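# Shelve three desk items by category on low shelves

## Task

Carry all three items from the desk and set each one on the top surface of the low shelf that already holds items of the same kind. Each item must finish upright, neither toppled nor leaning, and must stay there unsupported: an item that only stays put because the robot is still holding or propping it does not count.

## Robot and tools

ROBOT. A LinearBot: an omnidirectional wheeled base with a vertical column about 1.75 m tall. A carriage rides up and down the column (lift_m, 0 to 1 m) and carries two identical six-joint arms, each with a two-finger gripper. Each arm base sits about 0.57 m + lift_m above the floor, 0.27 m ahead of the column and 0.33 m to its left or right. Parts of the carriage hang roughly 0.15 m below the arm bases. A hand reaches up to 0.78 m from its shoulder but only about 0.38 m below its arm base, so low shelves need a low carriage. A hand is about 0.16 m long and 0.1 m wide (0.14 m with fingers open). The parked arm joints 1 to 6 are 0, 0.05, 0.05, 1.45, 0, 0. With both arms parked the robot takes up about 0.95 m side to side and 0.7 m front to back. The wheel motors are weak (2 N m), so they stop on contact easily. Loose objects may occasionally be nudged by outside pushes.

CAMERAS. carriage_camera is fixed to the carriage, facing forward and tilted about 20 degrees down. left_wrist_camera and right_wrist_camera look out beyond each hand's fingertips.

FRAMES. Base frame: origin on the floor below the base centre, x forward, y left, z up. left_hand and right_hand report, in this frame, the point centred between the finger pads, with quat_wxyz rotating base axes into hand axes. The hand's z axis runs along the fingers and the fingers open along its y axis; (1, 0, 0, 0) means pointing straight up with joints 1, 5 and 6 at 0. base_odometry is relative to where the base began the scene; it counts wheel rotation only, so slip shows up as travel. Heading is in radians, left positive, within -3.142 to 3.142.

TOOLS.
execute_actions(actions, cameras): actions is a list holding one action or nothing; an empty list only reports state and images. An action may have "base", "joints" or both; these start together and may finish separately. "base" holds exactly one relative move, measured from the base position in the most recent state report: translate_m (metres, forward positive, -2 to 2), strafe_m (metres, left positive, -2 to 2) or rotate_rad (radians, counter-clockwise positive, -6.3 to 6.3). "joints" is a single dictionary of absolute targets keyed by joint name, covering both arms and the lift: lift_m (m, 0 to 1); left_joint1_rad to left_joint6_rad and the matching right_ names, in radians: joint1 -2.617 to 3.054 (swing about vertical, 0 ahead, positive left); joint2 0 to 3.141 (shoulder: 0 upper arm level pointing back, 1.57 vertical, 3.14 level pointing forward); joint3 0 to 3.141 (elbow, 0 folded, 3.14 straight); joint4 -1.57 to 1.57 (wrist pitch, 0 in line with forearm, positive lifts fingertips); joint5 -1.57 to 1.57 (wrist yaw, positive swings fingertips to the right, opposite to joint1); joint6 -2.094 to 2.094 (roll about the finger axis, positive clockwise seen from the forearm); left_gripper_m and right_gripper_m (pad gap in m, 0 to 0.093). Any joint you omit may keep driving toward its previous target. A bad key or out-of-range number rejects the whole call and nothing moves. cameras lists which images to return: omitted, null or ["all"] gives all three, [] gives none.
wait(seconds): 0 to 10 s, commands nothing new, then returns the same report.
zoom_image(camera, region): enlarges part of that camera's latest full image; region is [x0, y0, x1, y1] pixels from the top-left, at most 504 by 504. Images are 672x504.
read_manual(section): only returns licence text; moves nothing.
finished_scene(scene): ends the current scene, given by its number, once the robot has held the last command; it cannot be reversed and reports success. Replying without any tool call ends everything.

RESULT LINES. base_status and joint_status tell how each commanded motion ended: done (for the base, wheels turned the full amount even if slipping, and tiny moves can fall short yet say done), off_target (stopped away from target, may still push; normal for a gripper closed on an object), contact_stop or time_out (target dropped, holding in place), not_followed with a "joint command not followed" line (a self-collision check refused the arm's targets; the gripper still acts; the refused targets may be retried on every later action), limit_stop_at_motor_heat. on_its_own lists what the call did not command; "held at" is a held target, not a position. joint_positions, hand poses, motor_effort (percent of maximum, bracket is the peak; noisy and biased), joint torques (biased, noisy), and Motor temperatures per arm complete the report. Falling lift effort while lowering means a hand or its load is resting on something. A wheel effort at rest well above a free-drive value means the base is still pressing. ARM HIT means an arm struck the robot hard. If one call reports a stop, the remaining calls in that reply are skipped.

CAUTIONS.
Tipping: nothing prevents a fall, and no reading shows lean, only images. Risk grows with a high carriage, extended arms, loads, pulling, and sudden stops; roughly 1.5 kg per hand with both arms forward can tip it. Driving backward into a table edge above the base can topple it.
Contacts: after a drive is stopped by an obstacle, back off about 0.2 m opposite to the move (or reverse a turn), repeat if still pressed, then retry. Arms and grippers never stop on contact; a blocked arm keeps pushing and snaps to target when freed. Arms are not monitored while turning and often not when arm joints are also commanded; the base can coast about 0.3 m after an arm hits.
Arm on arm: never let the arms collide or press together. If refused, move only the refused arm clear first, then the other in a later action.
Loads: hand readings drift at long reach; a level hand droops 10 to 17 cm under 1 kg, and a straight arm may not lift 1 kg. Grip force is about 45 to 60 N per pad.
Heat: holding, even an empty stretched arm, heats motors; MOTOR HOT appears at 75 °C, 90 °C pauses that arm, 100 °C makes it go limp and drop. Keep arms tucked when idle.
The robot holds its last command while you think. Avoid drops, slams, slips and hard pushes, and make sure placed items stand free before ending the scene.

Each tool is called by a JSON object that holds its "method" and its "body".

## Session

{"method": "execute_actions", "body": {"actions": []}}

Scene clock: 0.00 s.
Joint torques (N m, as the arm reports them, + toward a larger angle): no reading
Motor temperatures (°C, as the motors report them): left_arm=[22 18 19 19 20 22] | right_arm=[22 19 22 19 22 20]
base_odometry: x=+0.000 y=+0.000 heading=+0.000 (m, m, rad; odometry frame)
base_status: not commanded
joint_positions: lift_m=+0.301 left_joint1_rad=+0.008 left_joint2_rad=+0.049 left_joint3_rad=+0.013 left_joint4_rad=+1.412 left_joint5_rad=+0.010 left_joint6_rad=-0.037 left_gripper_m=+0.095 right_joint1_rad=-0.022 right_joint2_rad=+0.032 right_joint3_rad=+0.060 right_joint4_rad=+1.494 right_joint5_rad=-0.017 right_joint6_rad=+0.036 right_gripper_m=+0.095
joint_status: not commanded
motor_effort: lift_m=+19 drive_wheels=+0 (%)
left_hand: x=+0.3114 y=+0.3085 z=+1.2793 quat_wxyz=(+0.995, +0.003, +0.097, -0.015) (m; base frame)
right_hand: x=+0.2721 y=-0.3070 z=+1.2947 quat_wxyz=(+1.000, -0.008, +0.025, +0.007) (m; base frame)
pictures: carriage_camera, left_wrist_camera, right_wrist_camera
Images, in order (width x height): carriage_camera 672x504, left_wrist_camera 672x504, right_wrist_camera 672x504.

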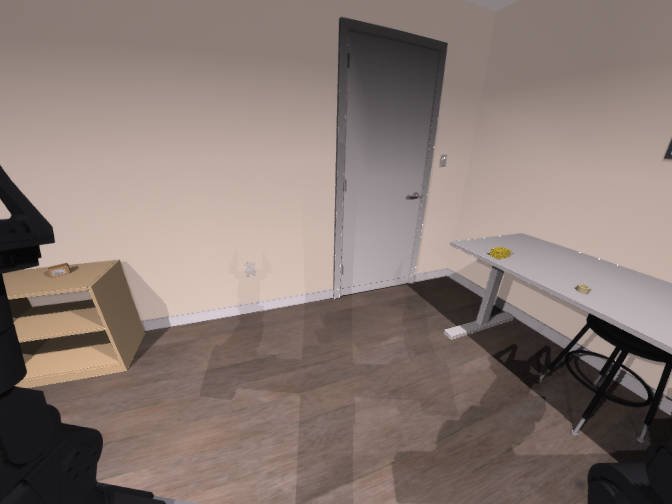

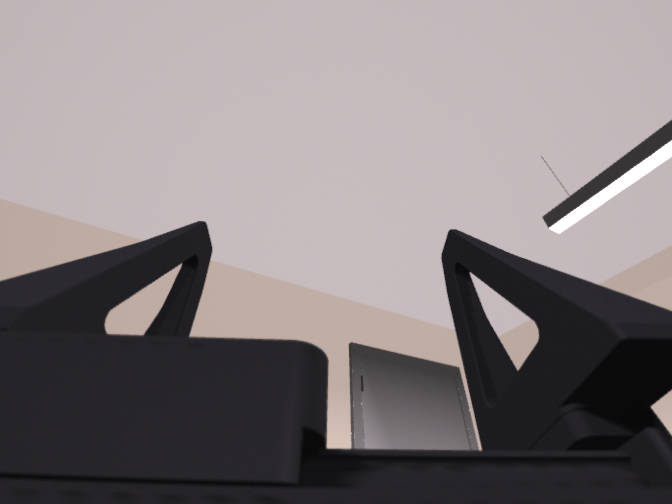

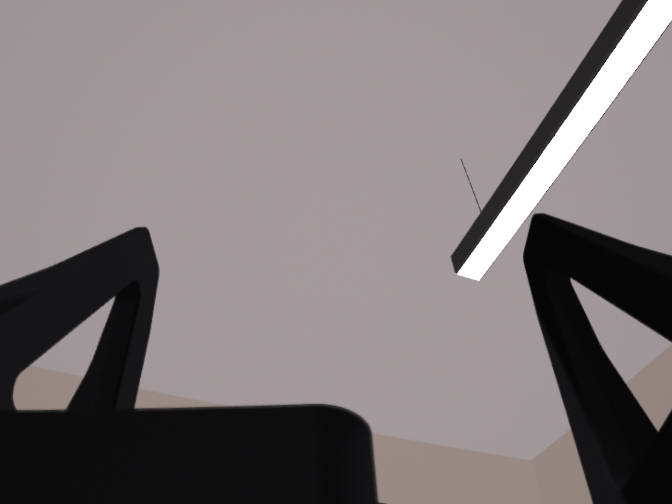

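Look around.

{"method": "execute_actions", "body": {"actions": [{"base":{"rotate_rad":-0.8}}], "cameras": ["carriage_camera"]}}

{"method": "execute_actions", "body": {"actions": [{"base":{"rotate_rad":1.6}}], "cameras": ["carriage_camera"]}}

Scene clock: 7.83 s.
Joint torques (N m, as the arm reports them, + toward a larger angle): left_arm=[-0.43  4.13  6.38 -0.08  0.08  0.01] | right_arm=[-0.57  4.79  7.12 -0.48  0.07  0.03]
Motor temperatures (°C, as the motors report them): left_arm=[22 18 20 19 20 22] | right_arm=[22 20 23 19 22 20]
base_odometry: x=+0.000 y=+0.000 heading=-0.799 (m, m, rad; odometry frame)
base_status: done
joint_positions: lift_m=+0.301 left_joint1_rad=+0.008 left_joint2_rad=+0.049 left_joint3_rad=+0.013 left_joint4_rad=+1.412 left_joint5_rad=+0.010 left_joint6_rad=-0.037 left_gripper_m=+0.095 right_joint1_rad=-0.022 right_joint2_rad=+0.032 right_joint3_rad=+0.060 right_joint4_rad=+1.494 right_joint5_rad=-0.017 right_joint6_rad=+0.036 right_gripper_m=+0.095
joint_status: not commanded
motor_effort: lift_m=+18(18) drive_wheels=+16(41) (%)
left_hand: x=+0.3114 y=+0.3085 z=+1.2793 quat_wxyz=(+0.995, +0.003, +0.097, -0.015) (m; base frame)
right_hand: x=+0.2721 y=-0.3070 z=+1.2947 quat_wxyz=(+1.000, -0.008, +0.025, +0.007) (m; base frame)
pictures: carriage_camera
Images, in order (width x height): carriage_camera 672x504.

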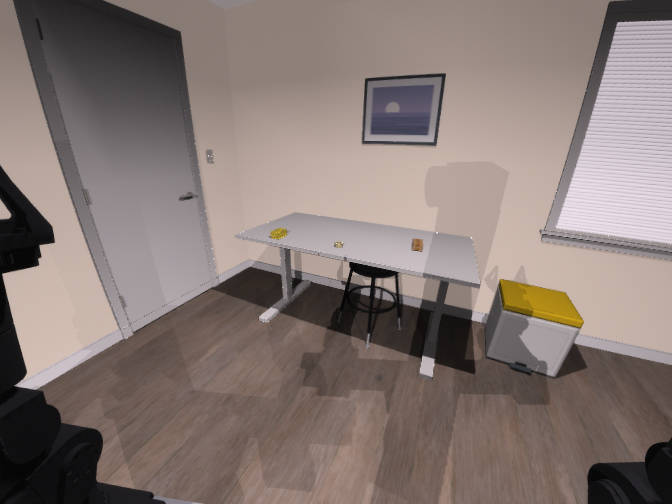

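Scene clock: 10.97 s.
Joint torques (N m, as the arm reports them, + toward a larger angle): left_arm=[-0.44  4.25  6.55 -0.12  0.08  0.01] | right_arm=[-0.57  4.76  7.   -0.51  0.07  0.04]
Motor temperatures (°C, as the motors report them): left_arm=[22 19 20 19 20 22] | right_arm=[22 20 24 19 22 20]
base_odometry: x=+0.000 y=+0.000 heading=+0.800 (m, m, rad; odometry frame)
base_status: done
joint_positions: lift_m=+0.301 left_joint1_rad=+0.008 left_joint2_rad=+0.049 left_joint3_rad=+0.013 left_joint4_rad=+1.412 left_joint5_rad=+0.009 left_joint6_rad=-0.037 left_gripper_m=+0.095 right_joint1_rad=-0.022 right_joint2_rad=+0.032 right_joint3_rad=+0.060 right_joint4_rad=+1.494 right_joint5_rad=-0.017 right_joint6_rad=+0.036 right_gripper_m=+0.095
joint_status: not commanded
motor_effort: lift_m=+19(18) drive_wheels=+15(53) (%)
left_hand: x=+0.3114 y=+0.3085 z=+1.2793 quat_wxyz=(+0.995, +0.002, +0.097, -0.015) (m; base frame)
right_hand: x=+0.2722 y=-0.3070 z=+1.2947 quat_wxyz=(+1.000, -0.008, +0.025, +0.007) (m; base frame)
pictures: carriage_camera
Images, in order (width x height): carriage_camera 672x504.

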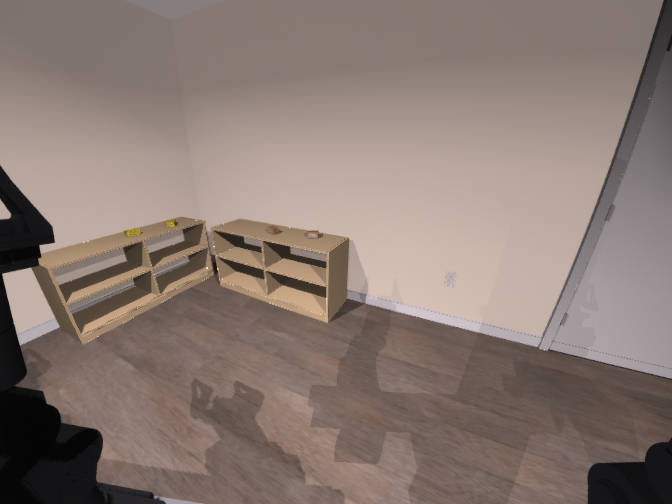

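{"method": "zoom_image", "body": {"camera": "carriage_camera", "region": [20,190,370,350]}}

{"method": "execute_actions", "body": {"actions": [{"base":{"rotate_rad":1.0}}], "cameras": ["carriage_camera"]}}

{"method": "execute_actions", "body": {"actions": [{"base":{"rotate_rad":-2.9}}], "cameras": ["carriage_camera"]}}

{"method": "zoom_image", "body": {"camera": "carriage_camera", "region": [130,180,430,380]}}

Region (20, 190, 370, 350) of carriage_camera's 672x504 image, scaled by 1.440, with more detail than that image has; it fills the top 230 rows of this view, and the rest is white.

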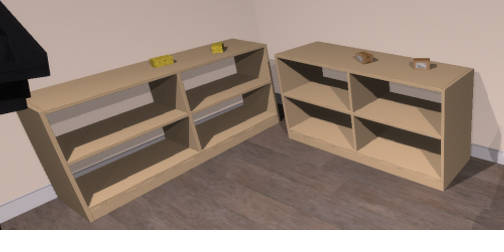

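Scene clock: 21.10 s.
Joint torques (N m, as the arm reports them, + toward a larger angle): left_arm=[-0.44  4.11  6.45 -0.09  0.08  0.01] | right_arm=[-0.49  4.8   7.15 -0.51  0.1   0.03]
Motor temperatures (°C, as the motors report them): left_arm=[22 19 21 19 20 22] | right_arm=[22 20 25 19 22 20]
base_odometry: x=+0.000 y=+0.000 heading=+1.799 (m, m, rad; odometry frame)
base_status: done
joint_positions: lift_m=+0.301 left_joint1_rad=+0.008 left_joint2_rad=+0.049 left_joint3_rad=+0.013 left_joint4_rad=+1.412 left_joint5_rad=+0.009 left_joint6_rad=-0.037 left_gripper_m=+0.095 right_joint1_rad=-0.022 right_joint2_rad=+0.032 right_joint3_rad=+0.060 right_joint4_rad=+1.494 right_joint5_rad=-0.017 right_joint6_rad=+0.036 right_gripper_m=+0.095
joint_status: not commanded
motor_effort: lift_m=+19(19) drive_wheels=+15(41) (%)
left_hand: x=+0.3114 y=+0.3085 z=+1.2793 quat_wxyz=(+0.995, +0.002, +0.097, -0.015) (m; base frame)
right_hand: x=+0.2722 y=-0.3070 z=+1.2947 quat_wxyz=(+1.000, -0.008, +0.025, +0.007) (m; base frame)
pictures: carriage_camera
Images, in order (width x height): carriage_camera 672x504.

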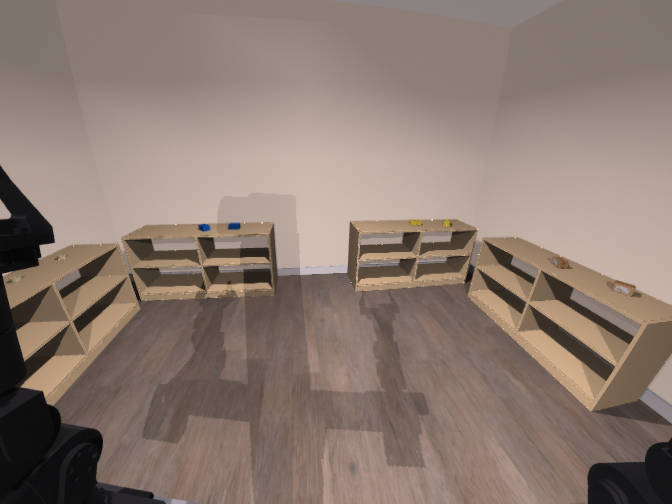

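Scene clock: 25.20 s.
Joint torques (N m, as the arm reports them, + toward a larger angle): left_arm=[-0.47  4.17  6.4  -0.06  0.09  0.01] | right_arm=[-0.54  4.84  7.12 -0.45  0.08  0.03]
Motor temperatures (°C, as the motors report them): left_arm=[22 19 22 19 20 22] | right_arm=[22 21 25 19 22 20]
base_odometry: x=+0.000 y=+0.000 heading=-1.100 (m, m, rad; odometry frame)
base_status: done
joint_positions: lift_m=+0.301 left_joint1_rad=+0.008 left_joint2_rad=+0.049 left_joint3_rad=+0.013 left_joint4_rad=+1.411 left_joint5_rad=+0.008 left_joint6_rad=-0.037 left_gripper_m=+0.095 right_joint1_rad=-0.022 right_joint2_rad=+0.032 right_joint3_rad=+0.060 right_joint4_rad=+1.492 right_joint5_rad=-0.017 right_joint6_rad=+0.036 right_gripper_m=+0.095
joint_status: not commanded
motor_effort: lift_m=+18(18) drive_wheels=+15(62) (%)
left_hand: x=+0.3116 y=+0.3087 z=+1.2792 quat_wxyz=(+0.995, +0.002, +0.098, -0.015) (m; base frame)
right_hand: x=+0.2727 y=-0.3070 z=+1.2946 quat_wxyz=(+1.000, -0.008, +0.026, +0.007) (m; base frame)
pictures: carriage_camera
Images, in order (width x height): carriage_camera 672x504.

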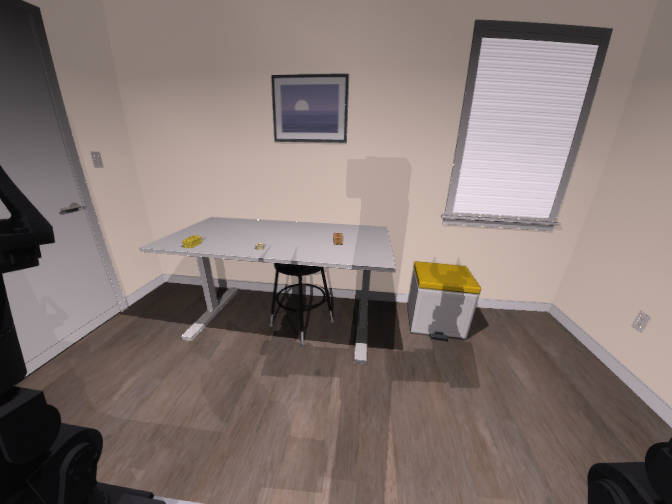

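Region (130, 180, 430, 380) of carriage_camera's 672x504 image, scaled by 1.680, with more detail than that image has.

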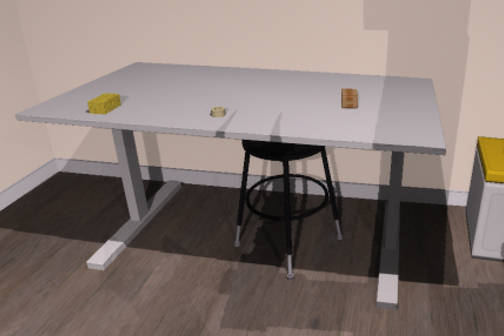

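{"method": "execute_actions", "body": {"actions": [{"base":{"rotate_rad":-0.17},"joints":{"lift_m":0.4,"left_joint2_rad":2.2,"left_joint3_rad":1.7,"left_joint4_rad":-1.07}}], "cameras": []}}

{"method": "execute_actions", "body": {"actions": [{"base":{"translate_m":0.7}}]}}

Scene clock: 66.33 s.
Joint torques (N m, as the arm reports them, + toward a larger angle): left_arm=[ -0.31 -14.25   8.23   0.28   0.11   0.01] | right_arm=[-0.49  4.76  7.06 -0.47  0.09  0.03]
Motor temperatures (°C, as the motors report them): left_arm=[22 20 24 19 20 22] | right_arm=[22 22 28 20 22 20]
base_odometry: x=+0.001 y=+0.000 heading=-1.269 (m, m, rad; odometry frame)
base_status: done
joint_positions: lift_m=+0.400 left_joint1_rad=+0.008 left_joint2_rad=+2.197 left_joint3_rad=+1.680 left_joint4_rad=-1.060 left_joint5_rad=+0.008 left_joint6_rad=-0.037 left_gripper_m=+0.095 right_joint1_rad=-0.022 right_joint2_rad=+0.032 right_joint3_rad=+0.060 right_joint4_rad=+1.492 right_joint5_rad=-0.017 right_joint6_rad=+0.036 right_gripper_m=+0.095
joint_status: all done
motor_effort: lift_m=+20(24) drive_wheels=+17(41) (%)
left_hand: x=+0.6762 y=+0.3115 z=+0.9714 quat_wxyz=(-0.004, -0.022, +1.000, -0.004) (m; base frame)
right_hand: x=+0.2727 y=-0.3070 z=+1.3933 quat_wxyz=(+1.000, -0.008, +0.026, +0.007) (m; base frame)
pictures: none
No camera images: the call's "cameras" was empty. Leave "cameras" out to get every camera's image.

Scene clock: 70.07 s.
Joint torques (N m, as the arm reports them, + toward a larger angle): left_arm=[ -0.44 -14.28   8.2    0.32   0.11   0.01] | right_arm=[-0.62  4.67  6.91 -0.46  0.09  0.02]
Motor temperatures (°C, as the motors report them): left_arm=[22 22 25 19 20 22] | right_arm=[22 22 28 20 22 20]
base_odometry: x=+0.208 y=-0.669 heading=-1.270 (m, m, rad; odometry frame)
base_status: done
joint_positions: lift_m=+0.400 left_joint1_rad=+0.008 left_joint2_rad=+2.197 left_joint3_rad=+1.680 left_joint4_rad=-1.062 left_joint5_rad=+0.008 left_joint6_rad=-0.037 left_gripper_m=+0.095 right_joint1_rad=-0.022 right_joint2_rad=+0.032 right_joint3_rad=+0.060 right_joint4_rad=+1.492 right_joint5_rad=-0.017 right_joint6_rad=+0.036 right_gripper_m=+0.095
joint_status: not commanded
motor_effort: lift_m=+20(20) drive_wheels=-13(46) (%)
left_hand: x=+0.6758 y=+0.3115 z=+0.9714 quat_wxyz=(-0.004, -0.022, +1.000, -0.004) (m; base frame)
right_hand: x=+0.2727 y=-0.3070 z=+1.3933 quat_wxyz=(+1.000, -0.008, +0.026, +0.007) (m; base frame)
pictures: carriage_camera, left_wrist_camera, right_wrist_camera
Images, in order (width x height): carriage_camera 672x504, left_wrist_camera 672x504, right_wrist_camera 672x504.

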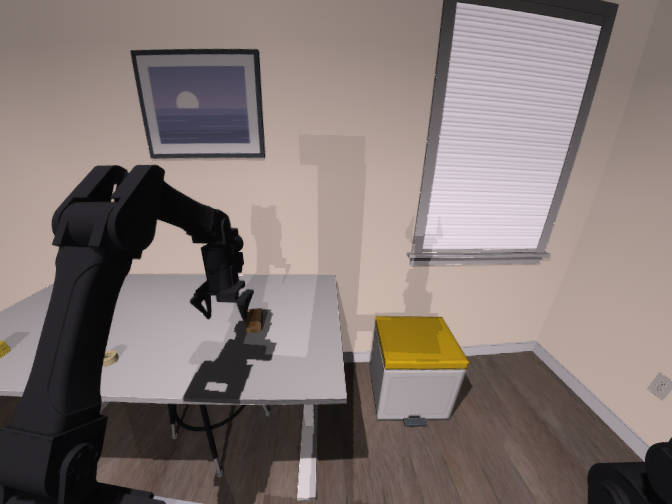

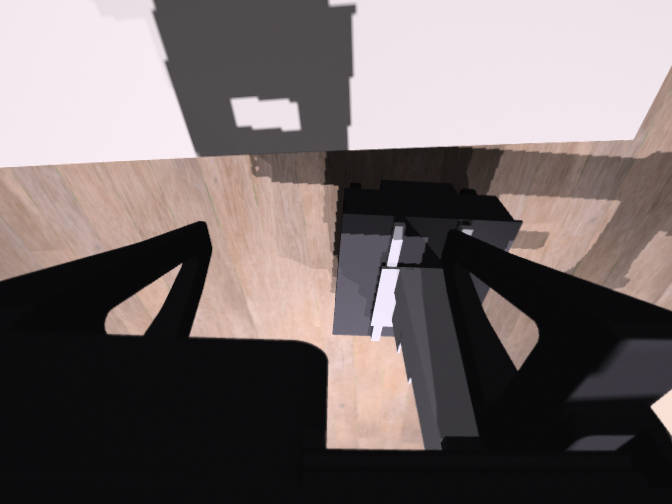

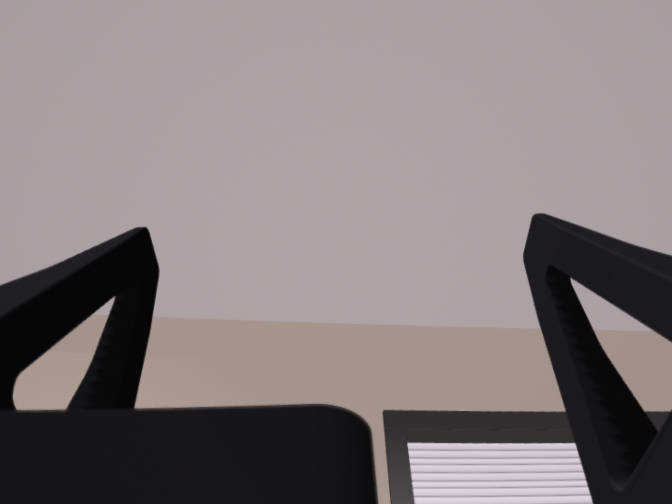

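{"method": "execute_actions", "body": {"actions": [{"base":{"strafe_m":0.49},"joints":{"right_joint1_rad":0,"right_joint2_rad":2.2,"right_joint3_rad":1.7,"right_joint4_rad":-1.07,"right_joint5_rad":0,"right_joint6_rad":0}}], "cameras": []}}

{"method": "execute_actions", "body": {"actions": [{"base":{"translate_m":0.13},"joints":{"lift_m":0.3}}]}}

Scene clock: 90.90 s.
Joint torques (N m, as the arm reports them, + toward a larger angle): left_arm=[ -0.57 -14.28   8.14   0.32   0.11   0.01] | right_arm=[ -0.28 -15.71   8.86   0.12   0.13  -0.02]
Motor temperatures (°C, as the motors report them): left_arm=[22 30 26 19 20 22] | right_arm=[22 23 29 20 22 20]
base_odometry: x=+0.676 y=-0.524 heading=-1.270 (m, m, rad; odometry frame)
base_status: done
joint_positions: lift_m=+0.400 left_joint1_rad=+0.008 left_joint2_rad=+2.197 left_joint3_rad=+1.680 left_joint4_rad=-1.062 left_joint5_rad=+0.008 left_joint6_rad=-0.037 left_gripper_m=+0.095 right_joint1_rad=-0.003 right_joint2_rad=+2.206 right_joint3_rad=+1.684 right_joint4_rad=-1.067 right_joint5_rad=-0.005 right_joint6_rad=+0.004 right_gripper_m=+0.095
joint_status: all done
motor_effort: lift_m=+20(20) drive_wheels=-6(35) (%)
left_hand: x=+0.6757 y=+0.3118 z=+0.9715 quat_wxyz=(-0.005, -0.023, +1.000, -0.004) (m; base frame)
right_hand: x=+0.6750 y=-0.3102 z=+0.9692 quat_wxyz=(-0.009, +0.004, +1.000, +0.003) (m; base frame)
pictures: none
No camera images: the call's "cameras" was empty. Leave "cameras" out to get every camera's image.

Scene clock: 92.73 s.
Joint torques (N m, as the arm reports them, + toward a larger angle): left_arm=[ -0.45 -14.09   7.57   0.35   0.1    0.01] | right_arm=[ -0.27 -15.42   8.24   0.18   0.11  -0.01]
Motor temperatures (°C, as the motors report them): left_arm=[22 31 26 19 20 22] | right_arm=[22 24 30 20 22 20]
base_odometry: x=+0.715 y=-0.648 heading=-1.269 (m, m, rad; odometry frame)
base_status: done
joint_positions: lift_m=+0.300 left_joint1_rad=+0.008 left_joint2_rad=+2.196 left_joint3_rad=+1.688 left_joint4_rad=-1.065 left_joint5_rad=+0.008 left_joint6_rad=-0.037 left_gripper_m=+0.095 right_joint1_rad=-0.003 right_joint2_rad=+2.202 right_joint3_rad=+1.691 right_joint4_rad=-1.069 right_joint5_rad=-0.005 right_joint6_rad=+0.004 right_gripper_m=+0.095
joint_status: all done
motor_effort: lift_m=+15(10) drive_wheels=-12(37) (%)
left_hand: x=+0.6780 y=+0.3118 z=+0.8748 quat_wxyz=(-0.001, -0.023, +1.000, -0.004) (m; base frame)
right_hand: x=+0.6771 y=-0.3102 z=+0.8729 quat_wxyz=(-0.005, +0.004, +1.000, +0.003) (m; base frame)
pictures: carriage_camera, left_wrist_camera, right_wrist_camera
Images, in order (width x height): carriage_camera 672x504, left_wrist_camera 672x504, right_wrist_camera 672x504.

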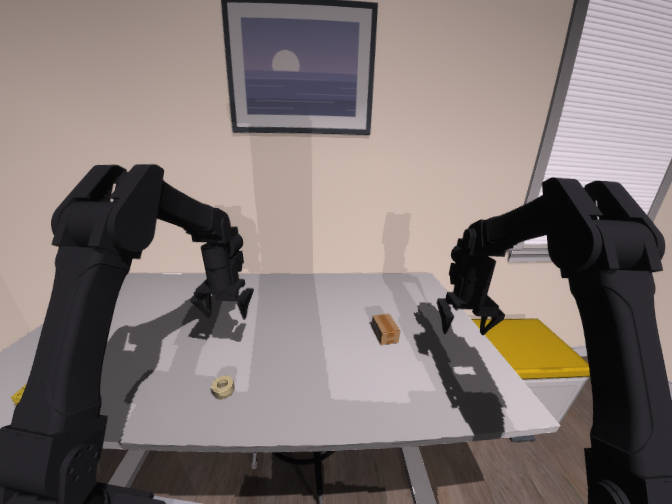

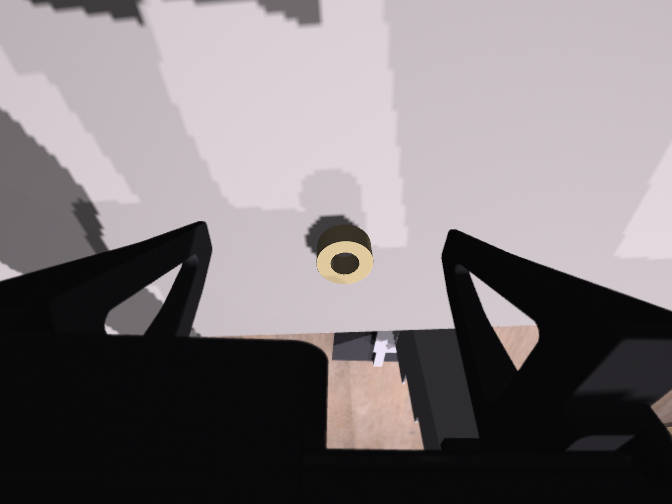

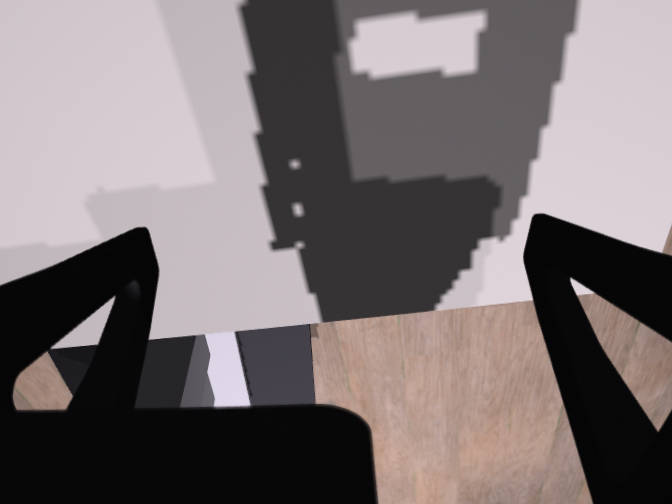

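{"method": "execute_actions", "body": {"actions": [{"base":{"translate_m":-0.04},"joints":{"lift_m":0.23,"left_joint1_rad":-0.03}}], "cameras": ["carriage_camera","left_wrist_camera"]}}

Scene clock: 103.20 s.
Joint torques (N m, as the arm reports them, + toward a larger angle): left_arm=[ -0.31 -14.33   7.57   0.37   0.11   0.02] | right_arm=[ -0.25 -15.65   8.13   0.17   0.14  -0.02]
Motor temperatures (°C, as the motors report them): left_arm=[22 34 27 20 20 22] | right_arm=[22 29 30 20 22 20]
base_odometry: x=+0.703 y=-0.610 heading=-1.269 (m, m, rad; odometry frame)
base_status: done
joint_positions: lift_m=+0.230 left_joint1_rad=-0.032 left_joint2_rad=+2.197 left_joint3_rad=+1.688 left_joint4_rad=-1.065 left_joint5_rad=+0.009 left_joint6_rad=-0.037 left_gripper_m=+0.095 right_joint1_rad=-0.003 right_joint2_rad=+2.206 right_joint3_rad=+1.693 right_joint4_rad=-1.069 right_joint5_rad=-0.005 right_joint6_rad=+0.004 right_gripper_m=+0.095
joint_status: all done
motor_effort: lift_m=+15(15) drive_wheels=+1(38) (%)
left_hand: x=+0.6774 y=+0.2949 z=+0.8041 quat_wxyz=(-0.002, -0.002, +1.000, -0.004) (m; base frame)
right_hand: x=+0.6772 y=-0.3101 z=+0.8017 quat_wxyz=(-0.006, +0.003, +1.000, +0.003) (m; base frame)
pictures: carriage_camera, left_wrist_camera
Images, in order (width x height): carriage_camera 672x504, left_wrist_camera 672x504.

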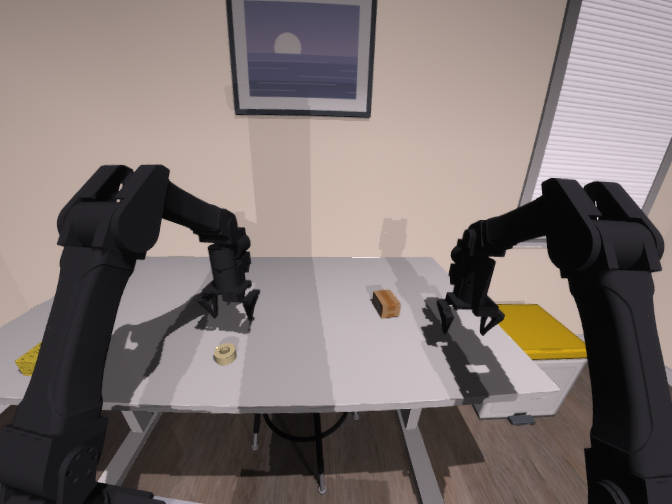

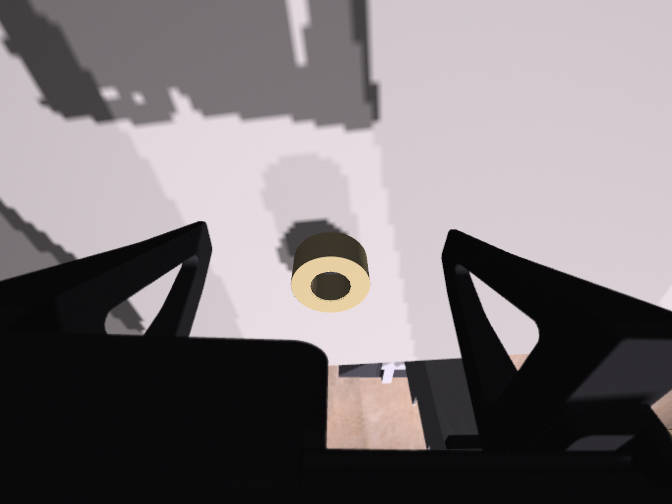

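{"method": "execute_actions", "body": {"actions": [{"joints":{"lift_m":0.19}}], "cameras": ["carriage_camera","left_wrist_camera"]}}

Scene clock: 112.20 s.
Joint torques (N m, as the arm reports them, + toward a larger angle): left_arm=[ -0.31 -14.41   7.41   0.36   0.1    0.01] | right_arm=[ -0.31 -15.88   8.08   0.16   0.09  -0.02]
Motor temperatures (°C, as the motors report them): left_arm=[22 36 27 20 20 22] | right_arm=[22 33 31 20 22 20]
base_odometry: x=+0.703 y=-0.610 heading=-1.269 (m, m, rad; odometry frame)
base_status: not commanded
joint_positions: lift_m=+0.190 left_joint1_rad=-0.032 left_joint2_rad=+2.199 left_joint3_rad=+1.688 left_joint4_rad=-1.067 left_joint5_rad=+0.009 left_joint6_rad=-0.037 left_gripper_m=+0.095 right_joint1_rad=-0.003 right_joint2_rad=+2.207 right_joint3_rad=+1.693 right_joint4_rad=-1.070 right_joint5_rad=-0.005 right_joint6_rad=+0.004 right_gripper_m=+0.095
joint_status: all done
motor_effort: lift_m=+16(16) drive_wheels=+0(2) (%)
left_hand: x=+0.6770 y=+0.2949 z=+0.7636 quat_wxyz=(-0.003, -0.002, +1.000, -0.004) (m; base frame)
right_hand: x=+0.6769 y=-0.3101 z=+0.7612 quat_wxyz=(-0.007, +0.003, +1.000, +0.003) (m; base frame)
pictures: carriage_camera, left_wrist_camera
Images, in order (width x height): carriage_camera 672x504, left_wrist_camera 672x504.

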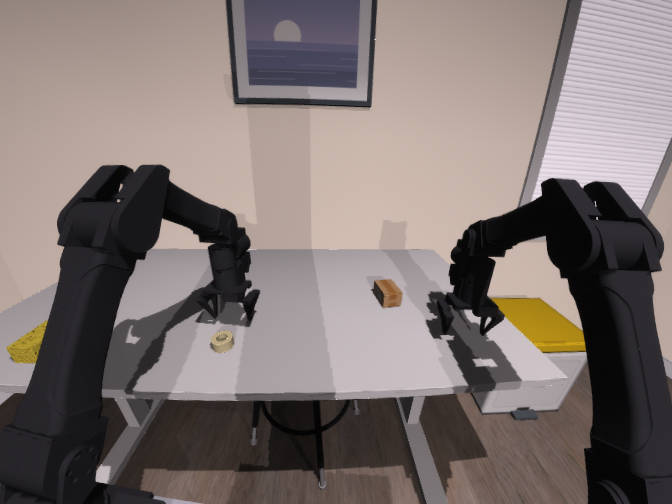

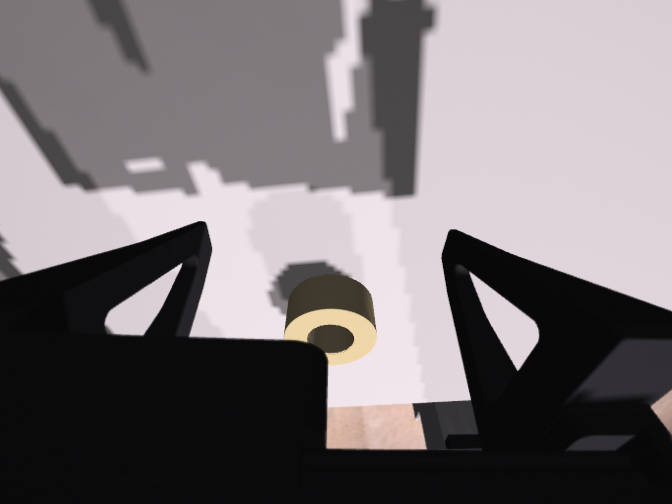

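{"method": "execute_actions", "body": {"actions": [{"base":{"translate_m":-0.045}}], "cameras": ["carriage_camera","left_wrist_camera"]}}

{"method": "execute_actions", "body": {"actions": [{"joints":{"lift_m":0.165}}], "cameras": ["carriage_camera","left_wrist_camera"]}}

Scene clock: 135.63 s.
Joint torques (N m, as the arm reports them, + toward a larger angle): left_arm=[ -0.3  -14.33   7.67   0.37   0.1    0.01] | right_arm=[ -0.24 -15.86   8.13   0.13   0.11  -0.02]
Motor temperatures (°C, as the motors report them): left_arm=[22 40 28 20 20 22] | right_arm=[22 40 32 20 22 20]
base_odometry: x=+0.689 y=-0.567 heading=-1.270 (m, m, rad; odometry frame)
base_status: done
joint_positions: lift_m=+0.190 left_joint1_rad=-0.032 left_joint2_rad=+2.199 left_joint3_rad=+1.688 left_joint4_rad=-1.067 left_joint5_rad=+0.009 left_joint6_rad=-0.037 left_gripper_m=+0.095 right_joint1_rad=-0.003 right_joint2_rad=+2.207 right_joint3_rad=+1.693 right_joint4_rad=-1.070 right_joint5_rad=-0.005 right_joint6_rad=+0.004 right_gripper_m=+0.095
joint_status: not commanded
motor_effort: lift_m=+16(16) drive_wheels=+10(36) (%)
left_hand: x=+0.6770 y=+0.2949 z=+0.7636 quat_wxyz=(-0.003, -0.002, +1.000, -0.004) (m; base frame)
right_hand: x=+0.6769 y=-0.3101 z=+0.7612 quat_wxyz=(-0.007, +0.003, +1.000, +0.003) (m; base frame)
pictures: carriage_camera, left_wrist_camera
Images, in order (width x height): carriage_camera 672x504, left_wrist_camera 672x504.

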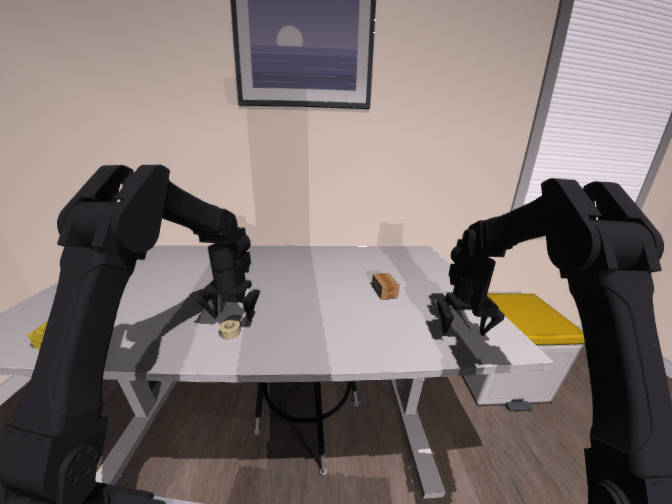

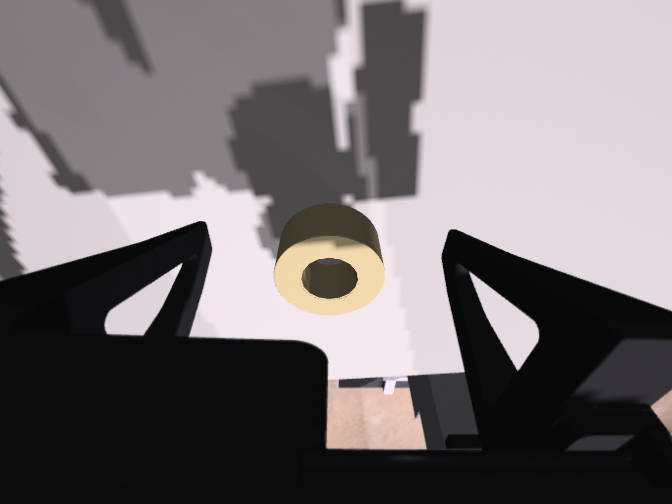

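Scene clock: 136.33 s.
Joint torques (N m, as the arm reports them, + toward a larger angle): left_arm=[ -0.18 -14.75   7.55   0.36   0.12   0.01] | right_arm=[ -0.47 -15.51   7.88   0.17   0.11   0.  ]
Motor temperatures (°C, as the motors report them): left_arm=[22 40 28 20 20 22] | right_arm=[22 40 32 20 22 20]
base_odometry: x=+0.689 y=-0.567 heading=-1.270 (m, m, rad; odometry frame)
base_status: not commanded
joint_positions: lift_m=+0.165 left_joint1_rad=-0.032 left_joint2_rad=+2.201 left_joint3_rad=+1.688 left_joint4_rad=-1.067 left_joint5_rad=+0.009 left_joint6_rad=-0.037 left_gripper_m=+0.095 right_joint1_rad=-0.001 right_joint2_rad=+2.202 right_joint3_rad=+1.695 right_joint4_rad=-1.071 right_joint5_rad=-0.001 right_joint6_rad=+0.003 right_gripper_m=+0.095
joint_status: all done
motor_effort: lift_m=+14(19) drive_wheels=-13(15) (%)
left_hand: x=+0.6766 y=+0.2949 z=+0.7378 quat_wxyz=(-0.005, -0.002, +1.000, -0.004) (m; base frame)
right_hand: x=+0.6780 y=-0.3099 z=+0.7390 quat_wxyz=(-0.003, +0.002, +1.000, +0.001) (m; base frame)
pictures: carriage_camera, left_wrist_camera
Images, in order (width x height): carriage_camera 672x504, left_wrist_camera 672x504.

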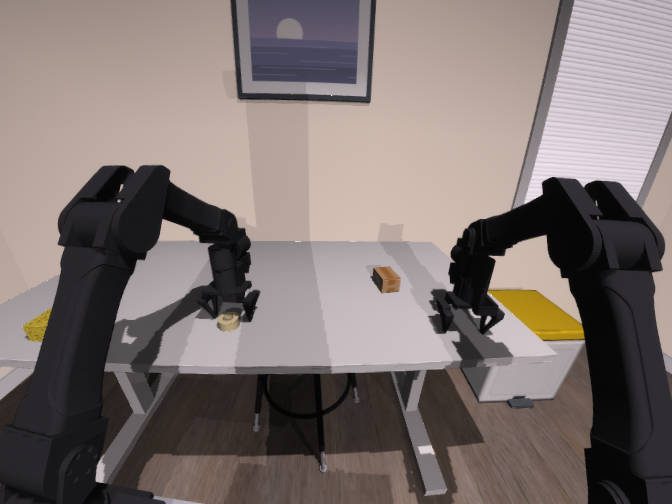

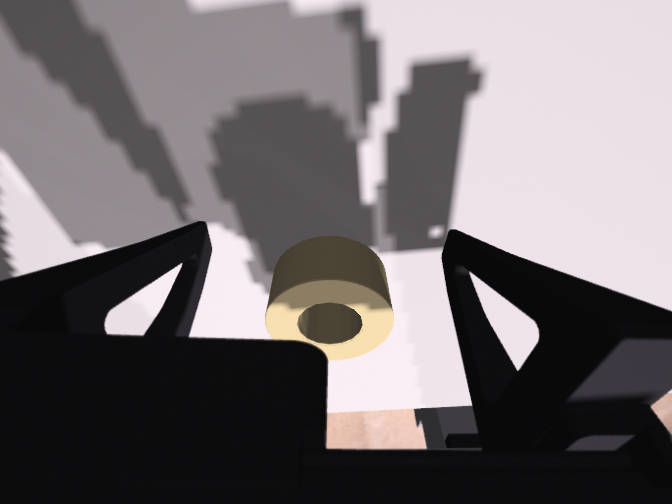

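{"method": "execute_actions", "body": {"actions": [{"base":{"translate_m":-0.03},"joints":{"lift_m":0.145,"right_joint2_rad":2.05,"right_joint4_rad":-1.2}}], "cameras": ["carriage_camera","left_wrist_camera"]}}

Scene clock: 143.67 s.
Joint torques (N m, as the arm reports them, + toward a larger angle): left_arm=[ -0.17 -11.86   6.24   0.39   0.19   0.01] | right_arm=[ -0.46 -13.31   7.91   0.19   0.08   0.  ]
Motor temperatures (°C, as the motors report them): left_arm=[22 41 28 20 20 22] | right_arm=[22 42 32 20 22 20]
base_odometry: x=+0.680 y=-0.538 heading=-1.270 (m, m, rad; odometry frame)
base_status: done
joint_positions: lift_m=+0.145 left_joint1_rad=-0.032 left_joint2_rad=+2.168 left_joint3_rad=+1.708 left_joint4_rad=-1.054 left_joint5_rad=-0.001 left_joint6_rad=-0.036 left_gripper_m=+0.095 right_joint1_rad=-0.001 right_joint2_rad=+2.045 right_joint3_rad=+1.695 right_joint4_rad=-1.193 right_joint5_rad=+0.000 right_joint6_rad=+0.002 right_gripper_m=+0.095
joint_status: all done
motor_effort: lift_m=+14(13) drive_wheels=-14(36) (%)
left_hand: x=+0.6889 y=+0.2960 z=+0.7359 quat_wxyz=(+0.028, -0.002, +1.000, +0.000) (m; base frame)
right_hand: x=+0.6586 y=-0.3101 z=+0.7797 quat_wxyz=(+0.014, +0.002, +1.000, +0.000) (m; base frame)
pictures: carriage_camera, left_wrist_camera
Images, in order (width x height): carriage_camera 672x504, left_wrist_camera 672x504.

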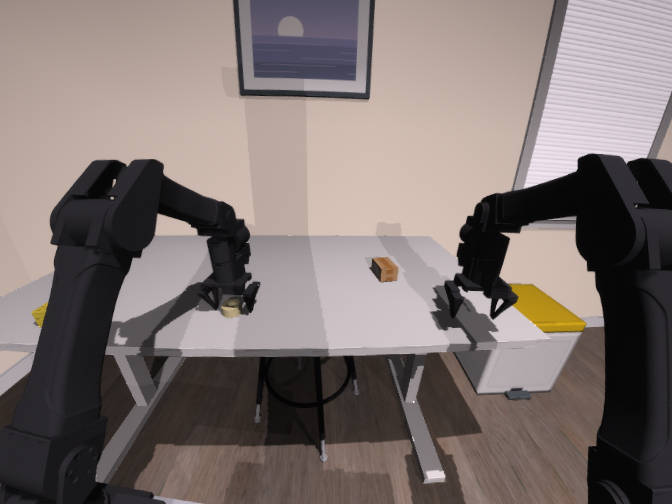

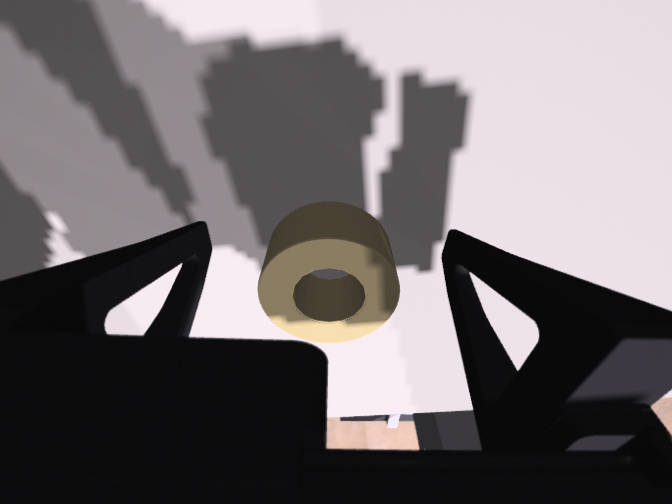

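Touching the table at ~0.736. Raise slightly and close.

{"method": "execute_actions", "body": {"actions": [{"joints":{"lift_m":0.165}}], "cameras": []}}

{"method": "execute_actions", "body": {"actions": [{"joints":{"left_gripper_m":0.0}}], "cameras": []}}

{"method": "execute_actions", "body": {"actions": [{"joints":{"lift_m":0.3}}]}}

Scene clock: 153.20 s.
Joint torques (N m, as the arm reports them, + toward a larger angle): left_arm=[ -0.3  -13.43   6.19   0.32   0.14   0.01] | right_arm=[ -0.46 -13.85   8.18   0.17   0.1    0.02]
Motor temperatures (°C, as the motors report them): left_arm=[22 40 28 20 20 22] | right_arm=[22 42 33 20 22 20]
base_odometry: x=+0.681 y=-0.538 heading=-1.270 (m, m, rad; odometry frame)
base_status: not commanded
joint_positions: lift_m=+0.165 left_joint1_rad=-0.032 left_joint2_rad=+2.186 left_joint3_rad=+1.708 left_joint4_rad=-1.056 left_joint5_rad=+0.003 left_joint6_rad=-0.036 left_gripper_m=+0.095 right_joint1_rad=-0.001 right_joint2_rad=+2.049 right_joint3_rad=+1.695 right_joint4_rad=-1.195 right_joint5_rad=+0.000 right_joint6_rad=+0.002 right_gripper_m=+0.095
joint_status: all done
motor_effort: lift_m=+20(24) drive_wheels=-15(15) (%)
left_hand: x=+0.6868 y=+0.2953 z=+0.7479 quat_wxyz=(+0.018, -0.002, +1.000, -0.002) (m; base frame)
right_hand: x=+0.6581 y=-0.3101 z=+0.7974 quat_wxyz=(+0.011, +0.002, +1.000, +0.000) (m; base frame)
pictures: none
No camera images: the call's "cameras" was empty. Leave "cameras" out to get every camera's image.

Scene clock: 153.93 s.
Joint torques (N m, as the arm reports them, + toward a larger angle): left_arm=[ -0.23 -13.4    6.15   0.37   0.15   0.01] | right_arm=[ -0.45 -13.86   8.22   0.23   0.07   0.02]
Motor temperatures (°C, as the motors report them): left_arm=[22 40 28 20 20 22] | right_arm=[22 42 33 20 22 20]
base_odometry: x=+0.681 y=-0.538 heading=-1.270 (m, m, rad; odometry frame)
base_status: not commanded
joint_positions: lift_m=+0.165 left_joint1_rad=-0.032 left_joint2_rad=+2.186 left_joint3_rad=+1.708 left_joint4_rad=-1.057 left_joint5_rad=+0.004 left_joint6_rad=-0.036 left_gripper_m=+0.048 right_joint1_rad=-0.001 right_joint2_rad=+2.049 right_joint3_rad=+1.695 right_joint4_rad=-1.195 right_joint5_rad=+0.000 right_joint6_rad=+0.002 right_gripper_m=+0.095
joint_status: left_gripper_m off_target (ended at +0.048, target +0.000)
motor_effort: lift_m=+20(20) drive_wheels=-14(14) (%)
left_hand: x=+0.6867 y=+0.2953 z=+0.7479 quat_wxyz=(+0.018, -0.002, +1.000, -0.003) (m; base frame)
right_hand: x=+0.6581 y=-0.3101 z=+0.7974 quat_wxyz=(+0.011, +0.002, +1.000, +0.000) (m; base frame)
pictures: none
No camera images: the call's "cameras" was empty. Leave "cameras" out to get every camera's image.

Scene clock: 155.00 s.
Joint torques (N m, as the arm reports them, + toward a larger angle): left_arm=[ -0.25 -14.3    6.11   0.32   0.14   0.01] | right_arm=[ -0.41 -14.11   8.13   0.19   0.09   0.  ]
Motor temperatures (°C, as the motors report them): left_arm=[22 40 28 20 20 22] | right_arm=[22 42 33 20 22 20]
base_odometry: x=+0.681 y=-0.538 heading=-1.270 (m, m, rad; odometry frame)
base_status: not commanded
joint_positions: lift_m=+0.300 left_joint1_rad=-0.032 left_joint2_rad=+2.194 left_joint3_rad=+1.708 left_joint4_rad=-1.059 left_joint5_rad=+0.004 left_joint6_rad=-0.036 left_gripper_m=+0.048 right_joint1_rad=-0.001 right_joint2_rad=+2.052 right_joint3_rad=+1.695 right_joint4_rad=-1.196 right_joint5_rad=+0.000 right_joint6_rad=+0.002 right_gripper_m=+0.095
joint_status: all done
motor_effort: lift_m=+20(24) drive_wheels=-14(14) (%)
left_hand: x=+0.6855 y=+0.2952 z=+0.8796 quat_wxyz=(+0.013, -0.002, +1.000, -0.003) (m; base frame)
right_hand: x=+0.6578 y=-0.3101 z=+0.9315 quat_wxyz=(+0.009, +0.002, +1.000, +0.000) (m; base frame)
pictures: carriage_camera, left_wrist_camera, right_wrist_camera
Images, in order (width x height): carriage_camera 672x504, left_wrist_camera 672x504, right_wrist_camera 672x504.

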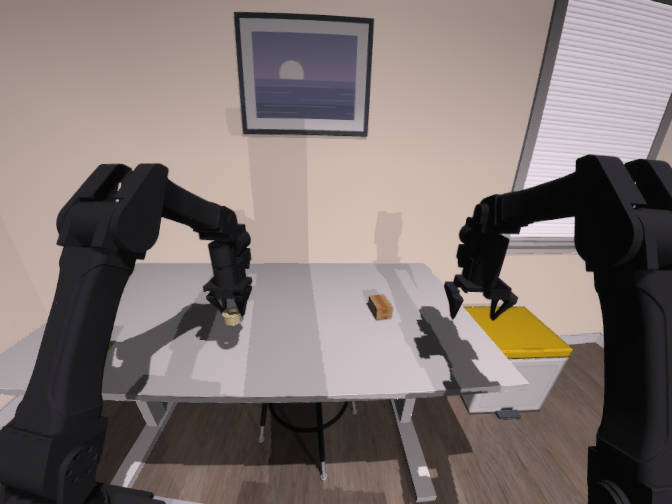

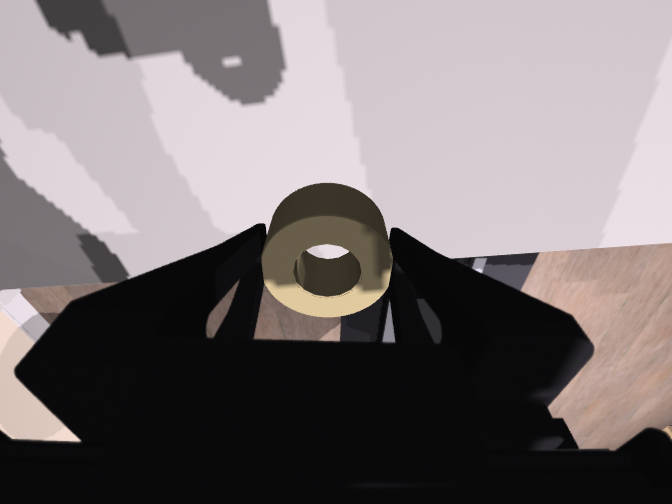

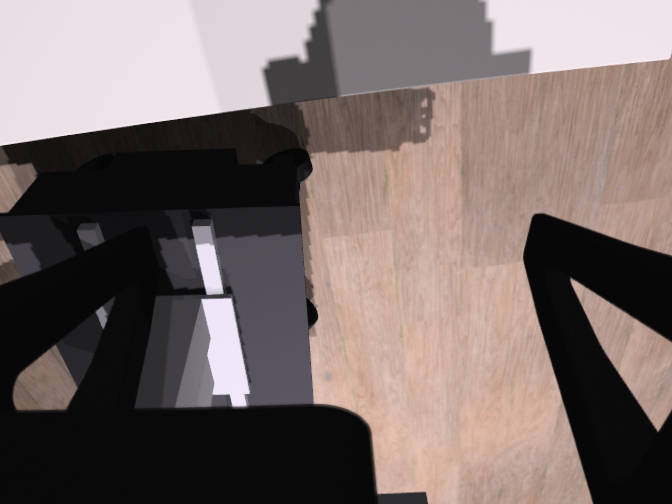

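{"method": "execute_actions", "body": {"actions": [{"base":{"strafe_m":0.15},"joints":{"right_joint2_rad":2.6,"right_joint3_rad":2.35,"right_joint4_rad":-1.32}}], "cameras": []}}

{"method": "execute_actions", "body": {"actions": [{"base":{"translate_m":0.11},"joints":{"lift_m":0.25}}], "cameras": ["carriage_camera","right_wrist_camera"]}}

Scene clock: 169.37 s.
Joint torques (N m, as the arm reports them, + toward a larger angle): left_arm=[ -0.44 -14.03   6.09   0.35   0.13   0.01] | right_arm=[ -0.7  -19.03   8.53   0.15   0.05   0.02]
Motor temperatures (°C, as the motors report them): left_arm=[22 42 27 20 20 22] | right_arm=[22 43 33 20 22 20]
base_odometry: x=+0.824 y=-0.494 heading=-1.270 (m, m, rad; odometry frame)
base_status: done
joint_positions: lift_m=+0.300 left_joint1_rad=-0.030 left_joint2_rad=+2.194 left_joint3_rad=+1.708 left_joint4_rad=-1.059 left_joint5_rad=+0.006 left_joint6_rad=-0.036 left_gripper_m=+0.048 right_joint1_rad=+0.000 right_joint2_rad=+2.604 right_joint3_rad=+2.340 right_joint4_rad=-1.318 right_joint5_rad=+0.000 right_joint6_rad=+0.002 right_gripper_m=+0.095
joint_status: all done
motor_effort: lift_m=+20(20) drive_wheels=-6(37) (%)
left_hand: x=+0.6855 y=+0.2960 z=+0.8796 quat_wxyz=(+0.013, -0.003, +1.000, -0.003) (m; base frame)
right_hand: x=+0.7567 y=-0.3096 z=+0.8559 quat_wxyz=(-0.005, +0.001, +1.000, +0.000) (m; base frame)
pictures: none
No camera images: the call's "cameras" was empty. Leave "cameras" out to get every camera's image.

Scene clock: 171.07 s.
Joint torques (N m, as the arm reports them, + toward a larger angle): left_arm=[ -0.42 -14.31   5.96   0.38   0.13   0.01] | right_arm=[ -0.41 -19.27   8.5    0.16   0.09   0.02]
Motor temperatures (°C, as the motors report them): left_arm=[22 42 27 20 20 22] | right_arm=[22 44 33 20 22 20]
base_odometry: x=+0.857 y=-0.599 heading=-1.269 (m, m, rad; odometry frame)
base_status: done
joint_positions: lift_m=+0.250 left_joint1_rad=-0.030 left_joint2_rad=+2.195 left_joint3_rad=+1.708 left_joint4_rad=-1.063 left_joint5_rad=+0.006 left_joint6_rad=-0.036 left_gripper_m=+0.048 right_joint1_rad=+0.000 right_joint2_rad=+2.608 right_joint3_rad=+2.340 right_joint4_rad=-1.321 right_joint5_rad=+0.000 right_joint6_rad=+0.002 right_gripper_m=+0.095
joint_status: all done
motor_effort: lift_m=+15(11) drive_wheels=-12(36) (%)
left_hand: x=+0.6844 y=+0.2959 z=+0.8299 quat_wxyz=(+0.010, -0.003, +1.000, -0.003) (m; base frame)
right_hand: x=+0.7556 y=-0.3096 z=+0.8047 quat_wxyz=(-0.009, +0.001, +1.000, +0.000) (m; base frame)
pictures: carriage_camera, right_wrist_camera
Images, in order (width x height): carriage_camera 672x504, right_wrist_camera 672x504.

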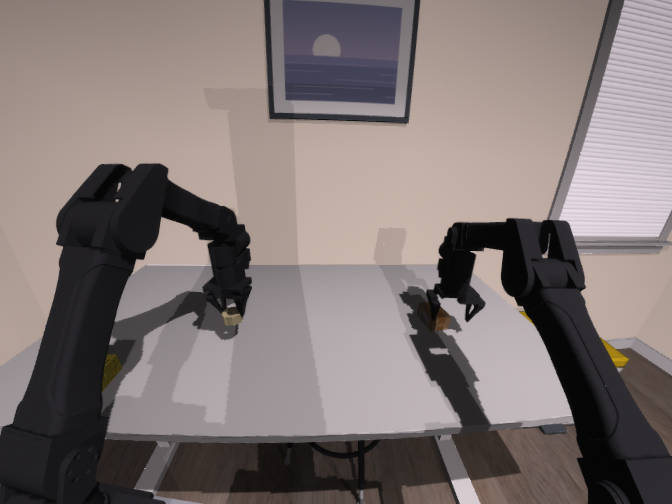

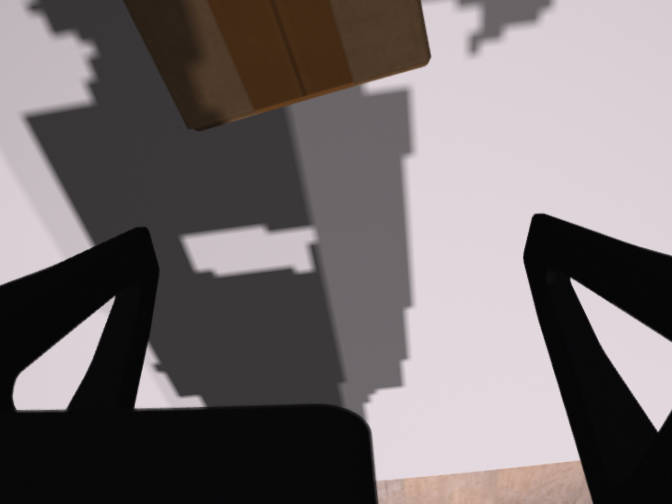

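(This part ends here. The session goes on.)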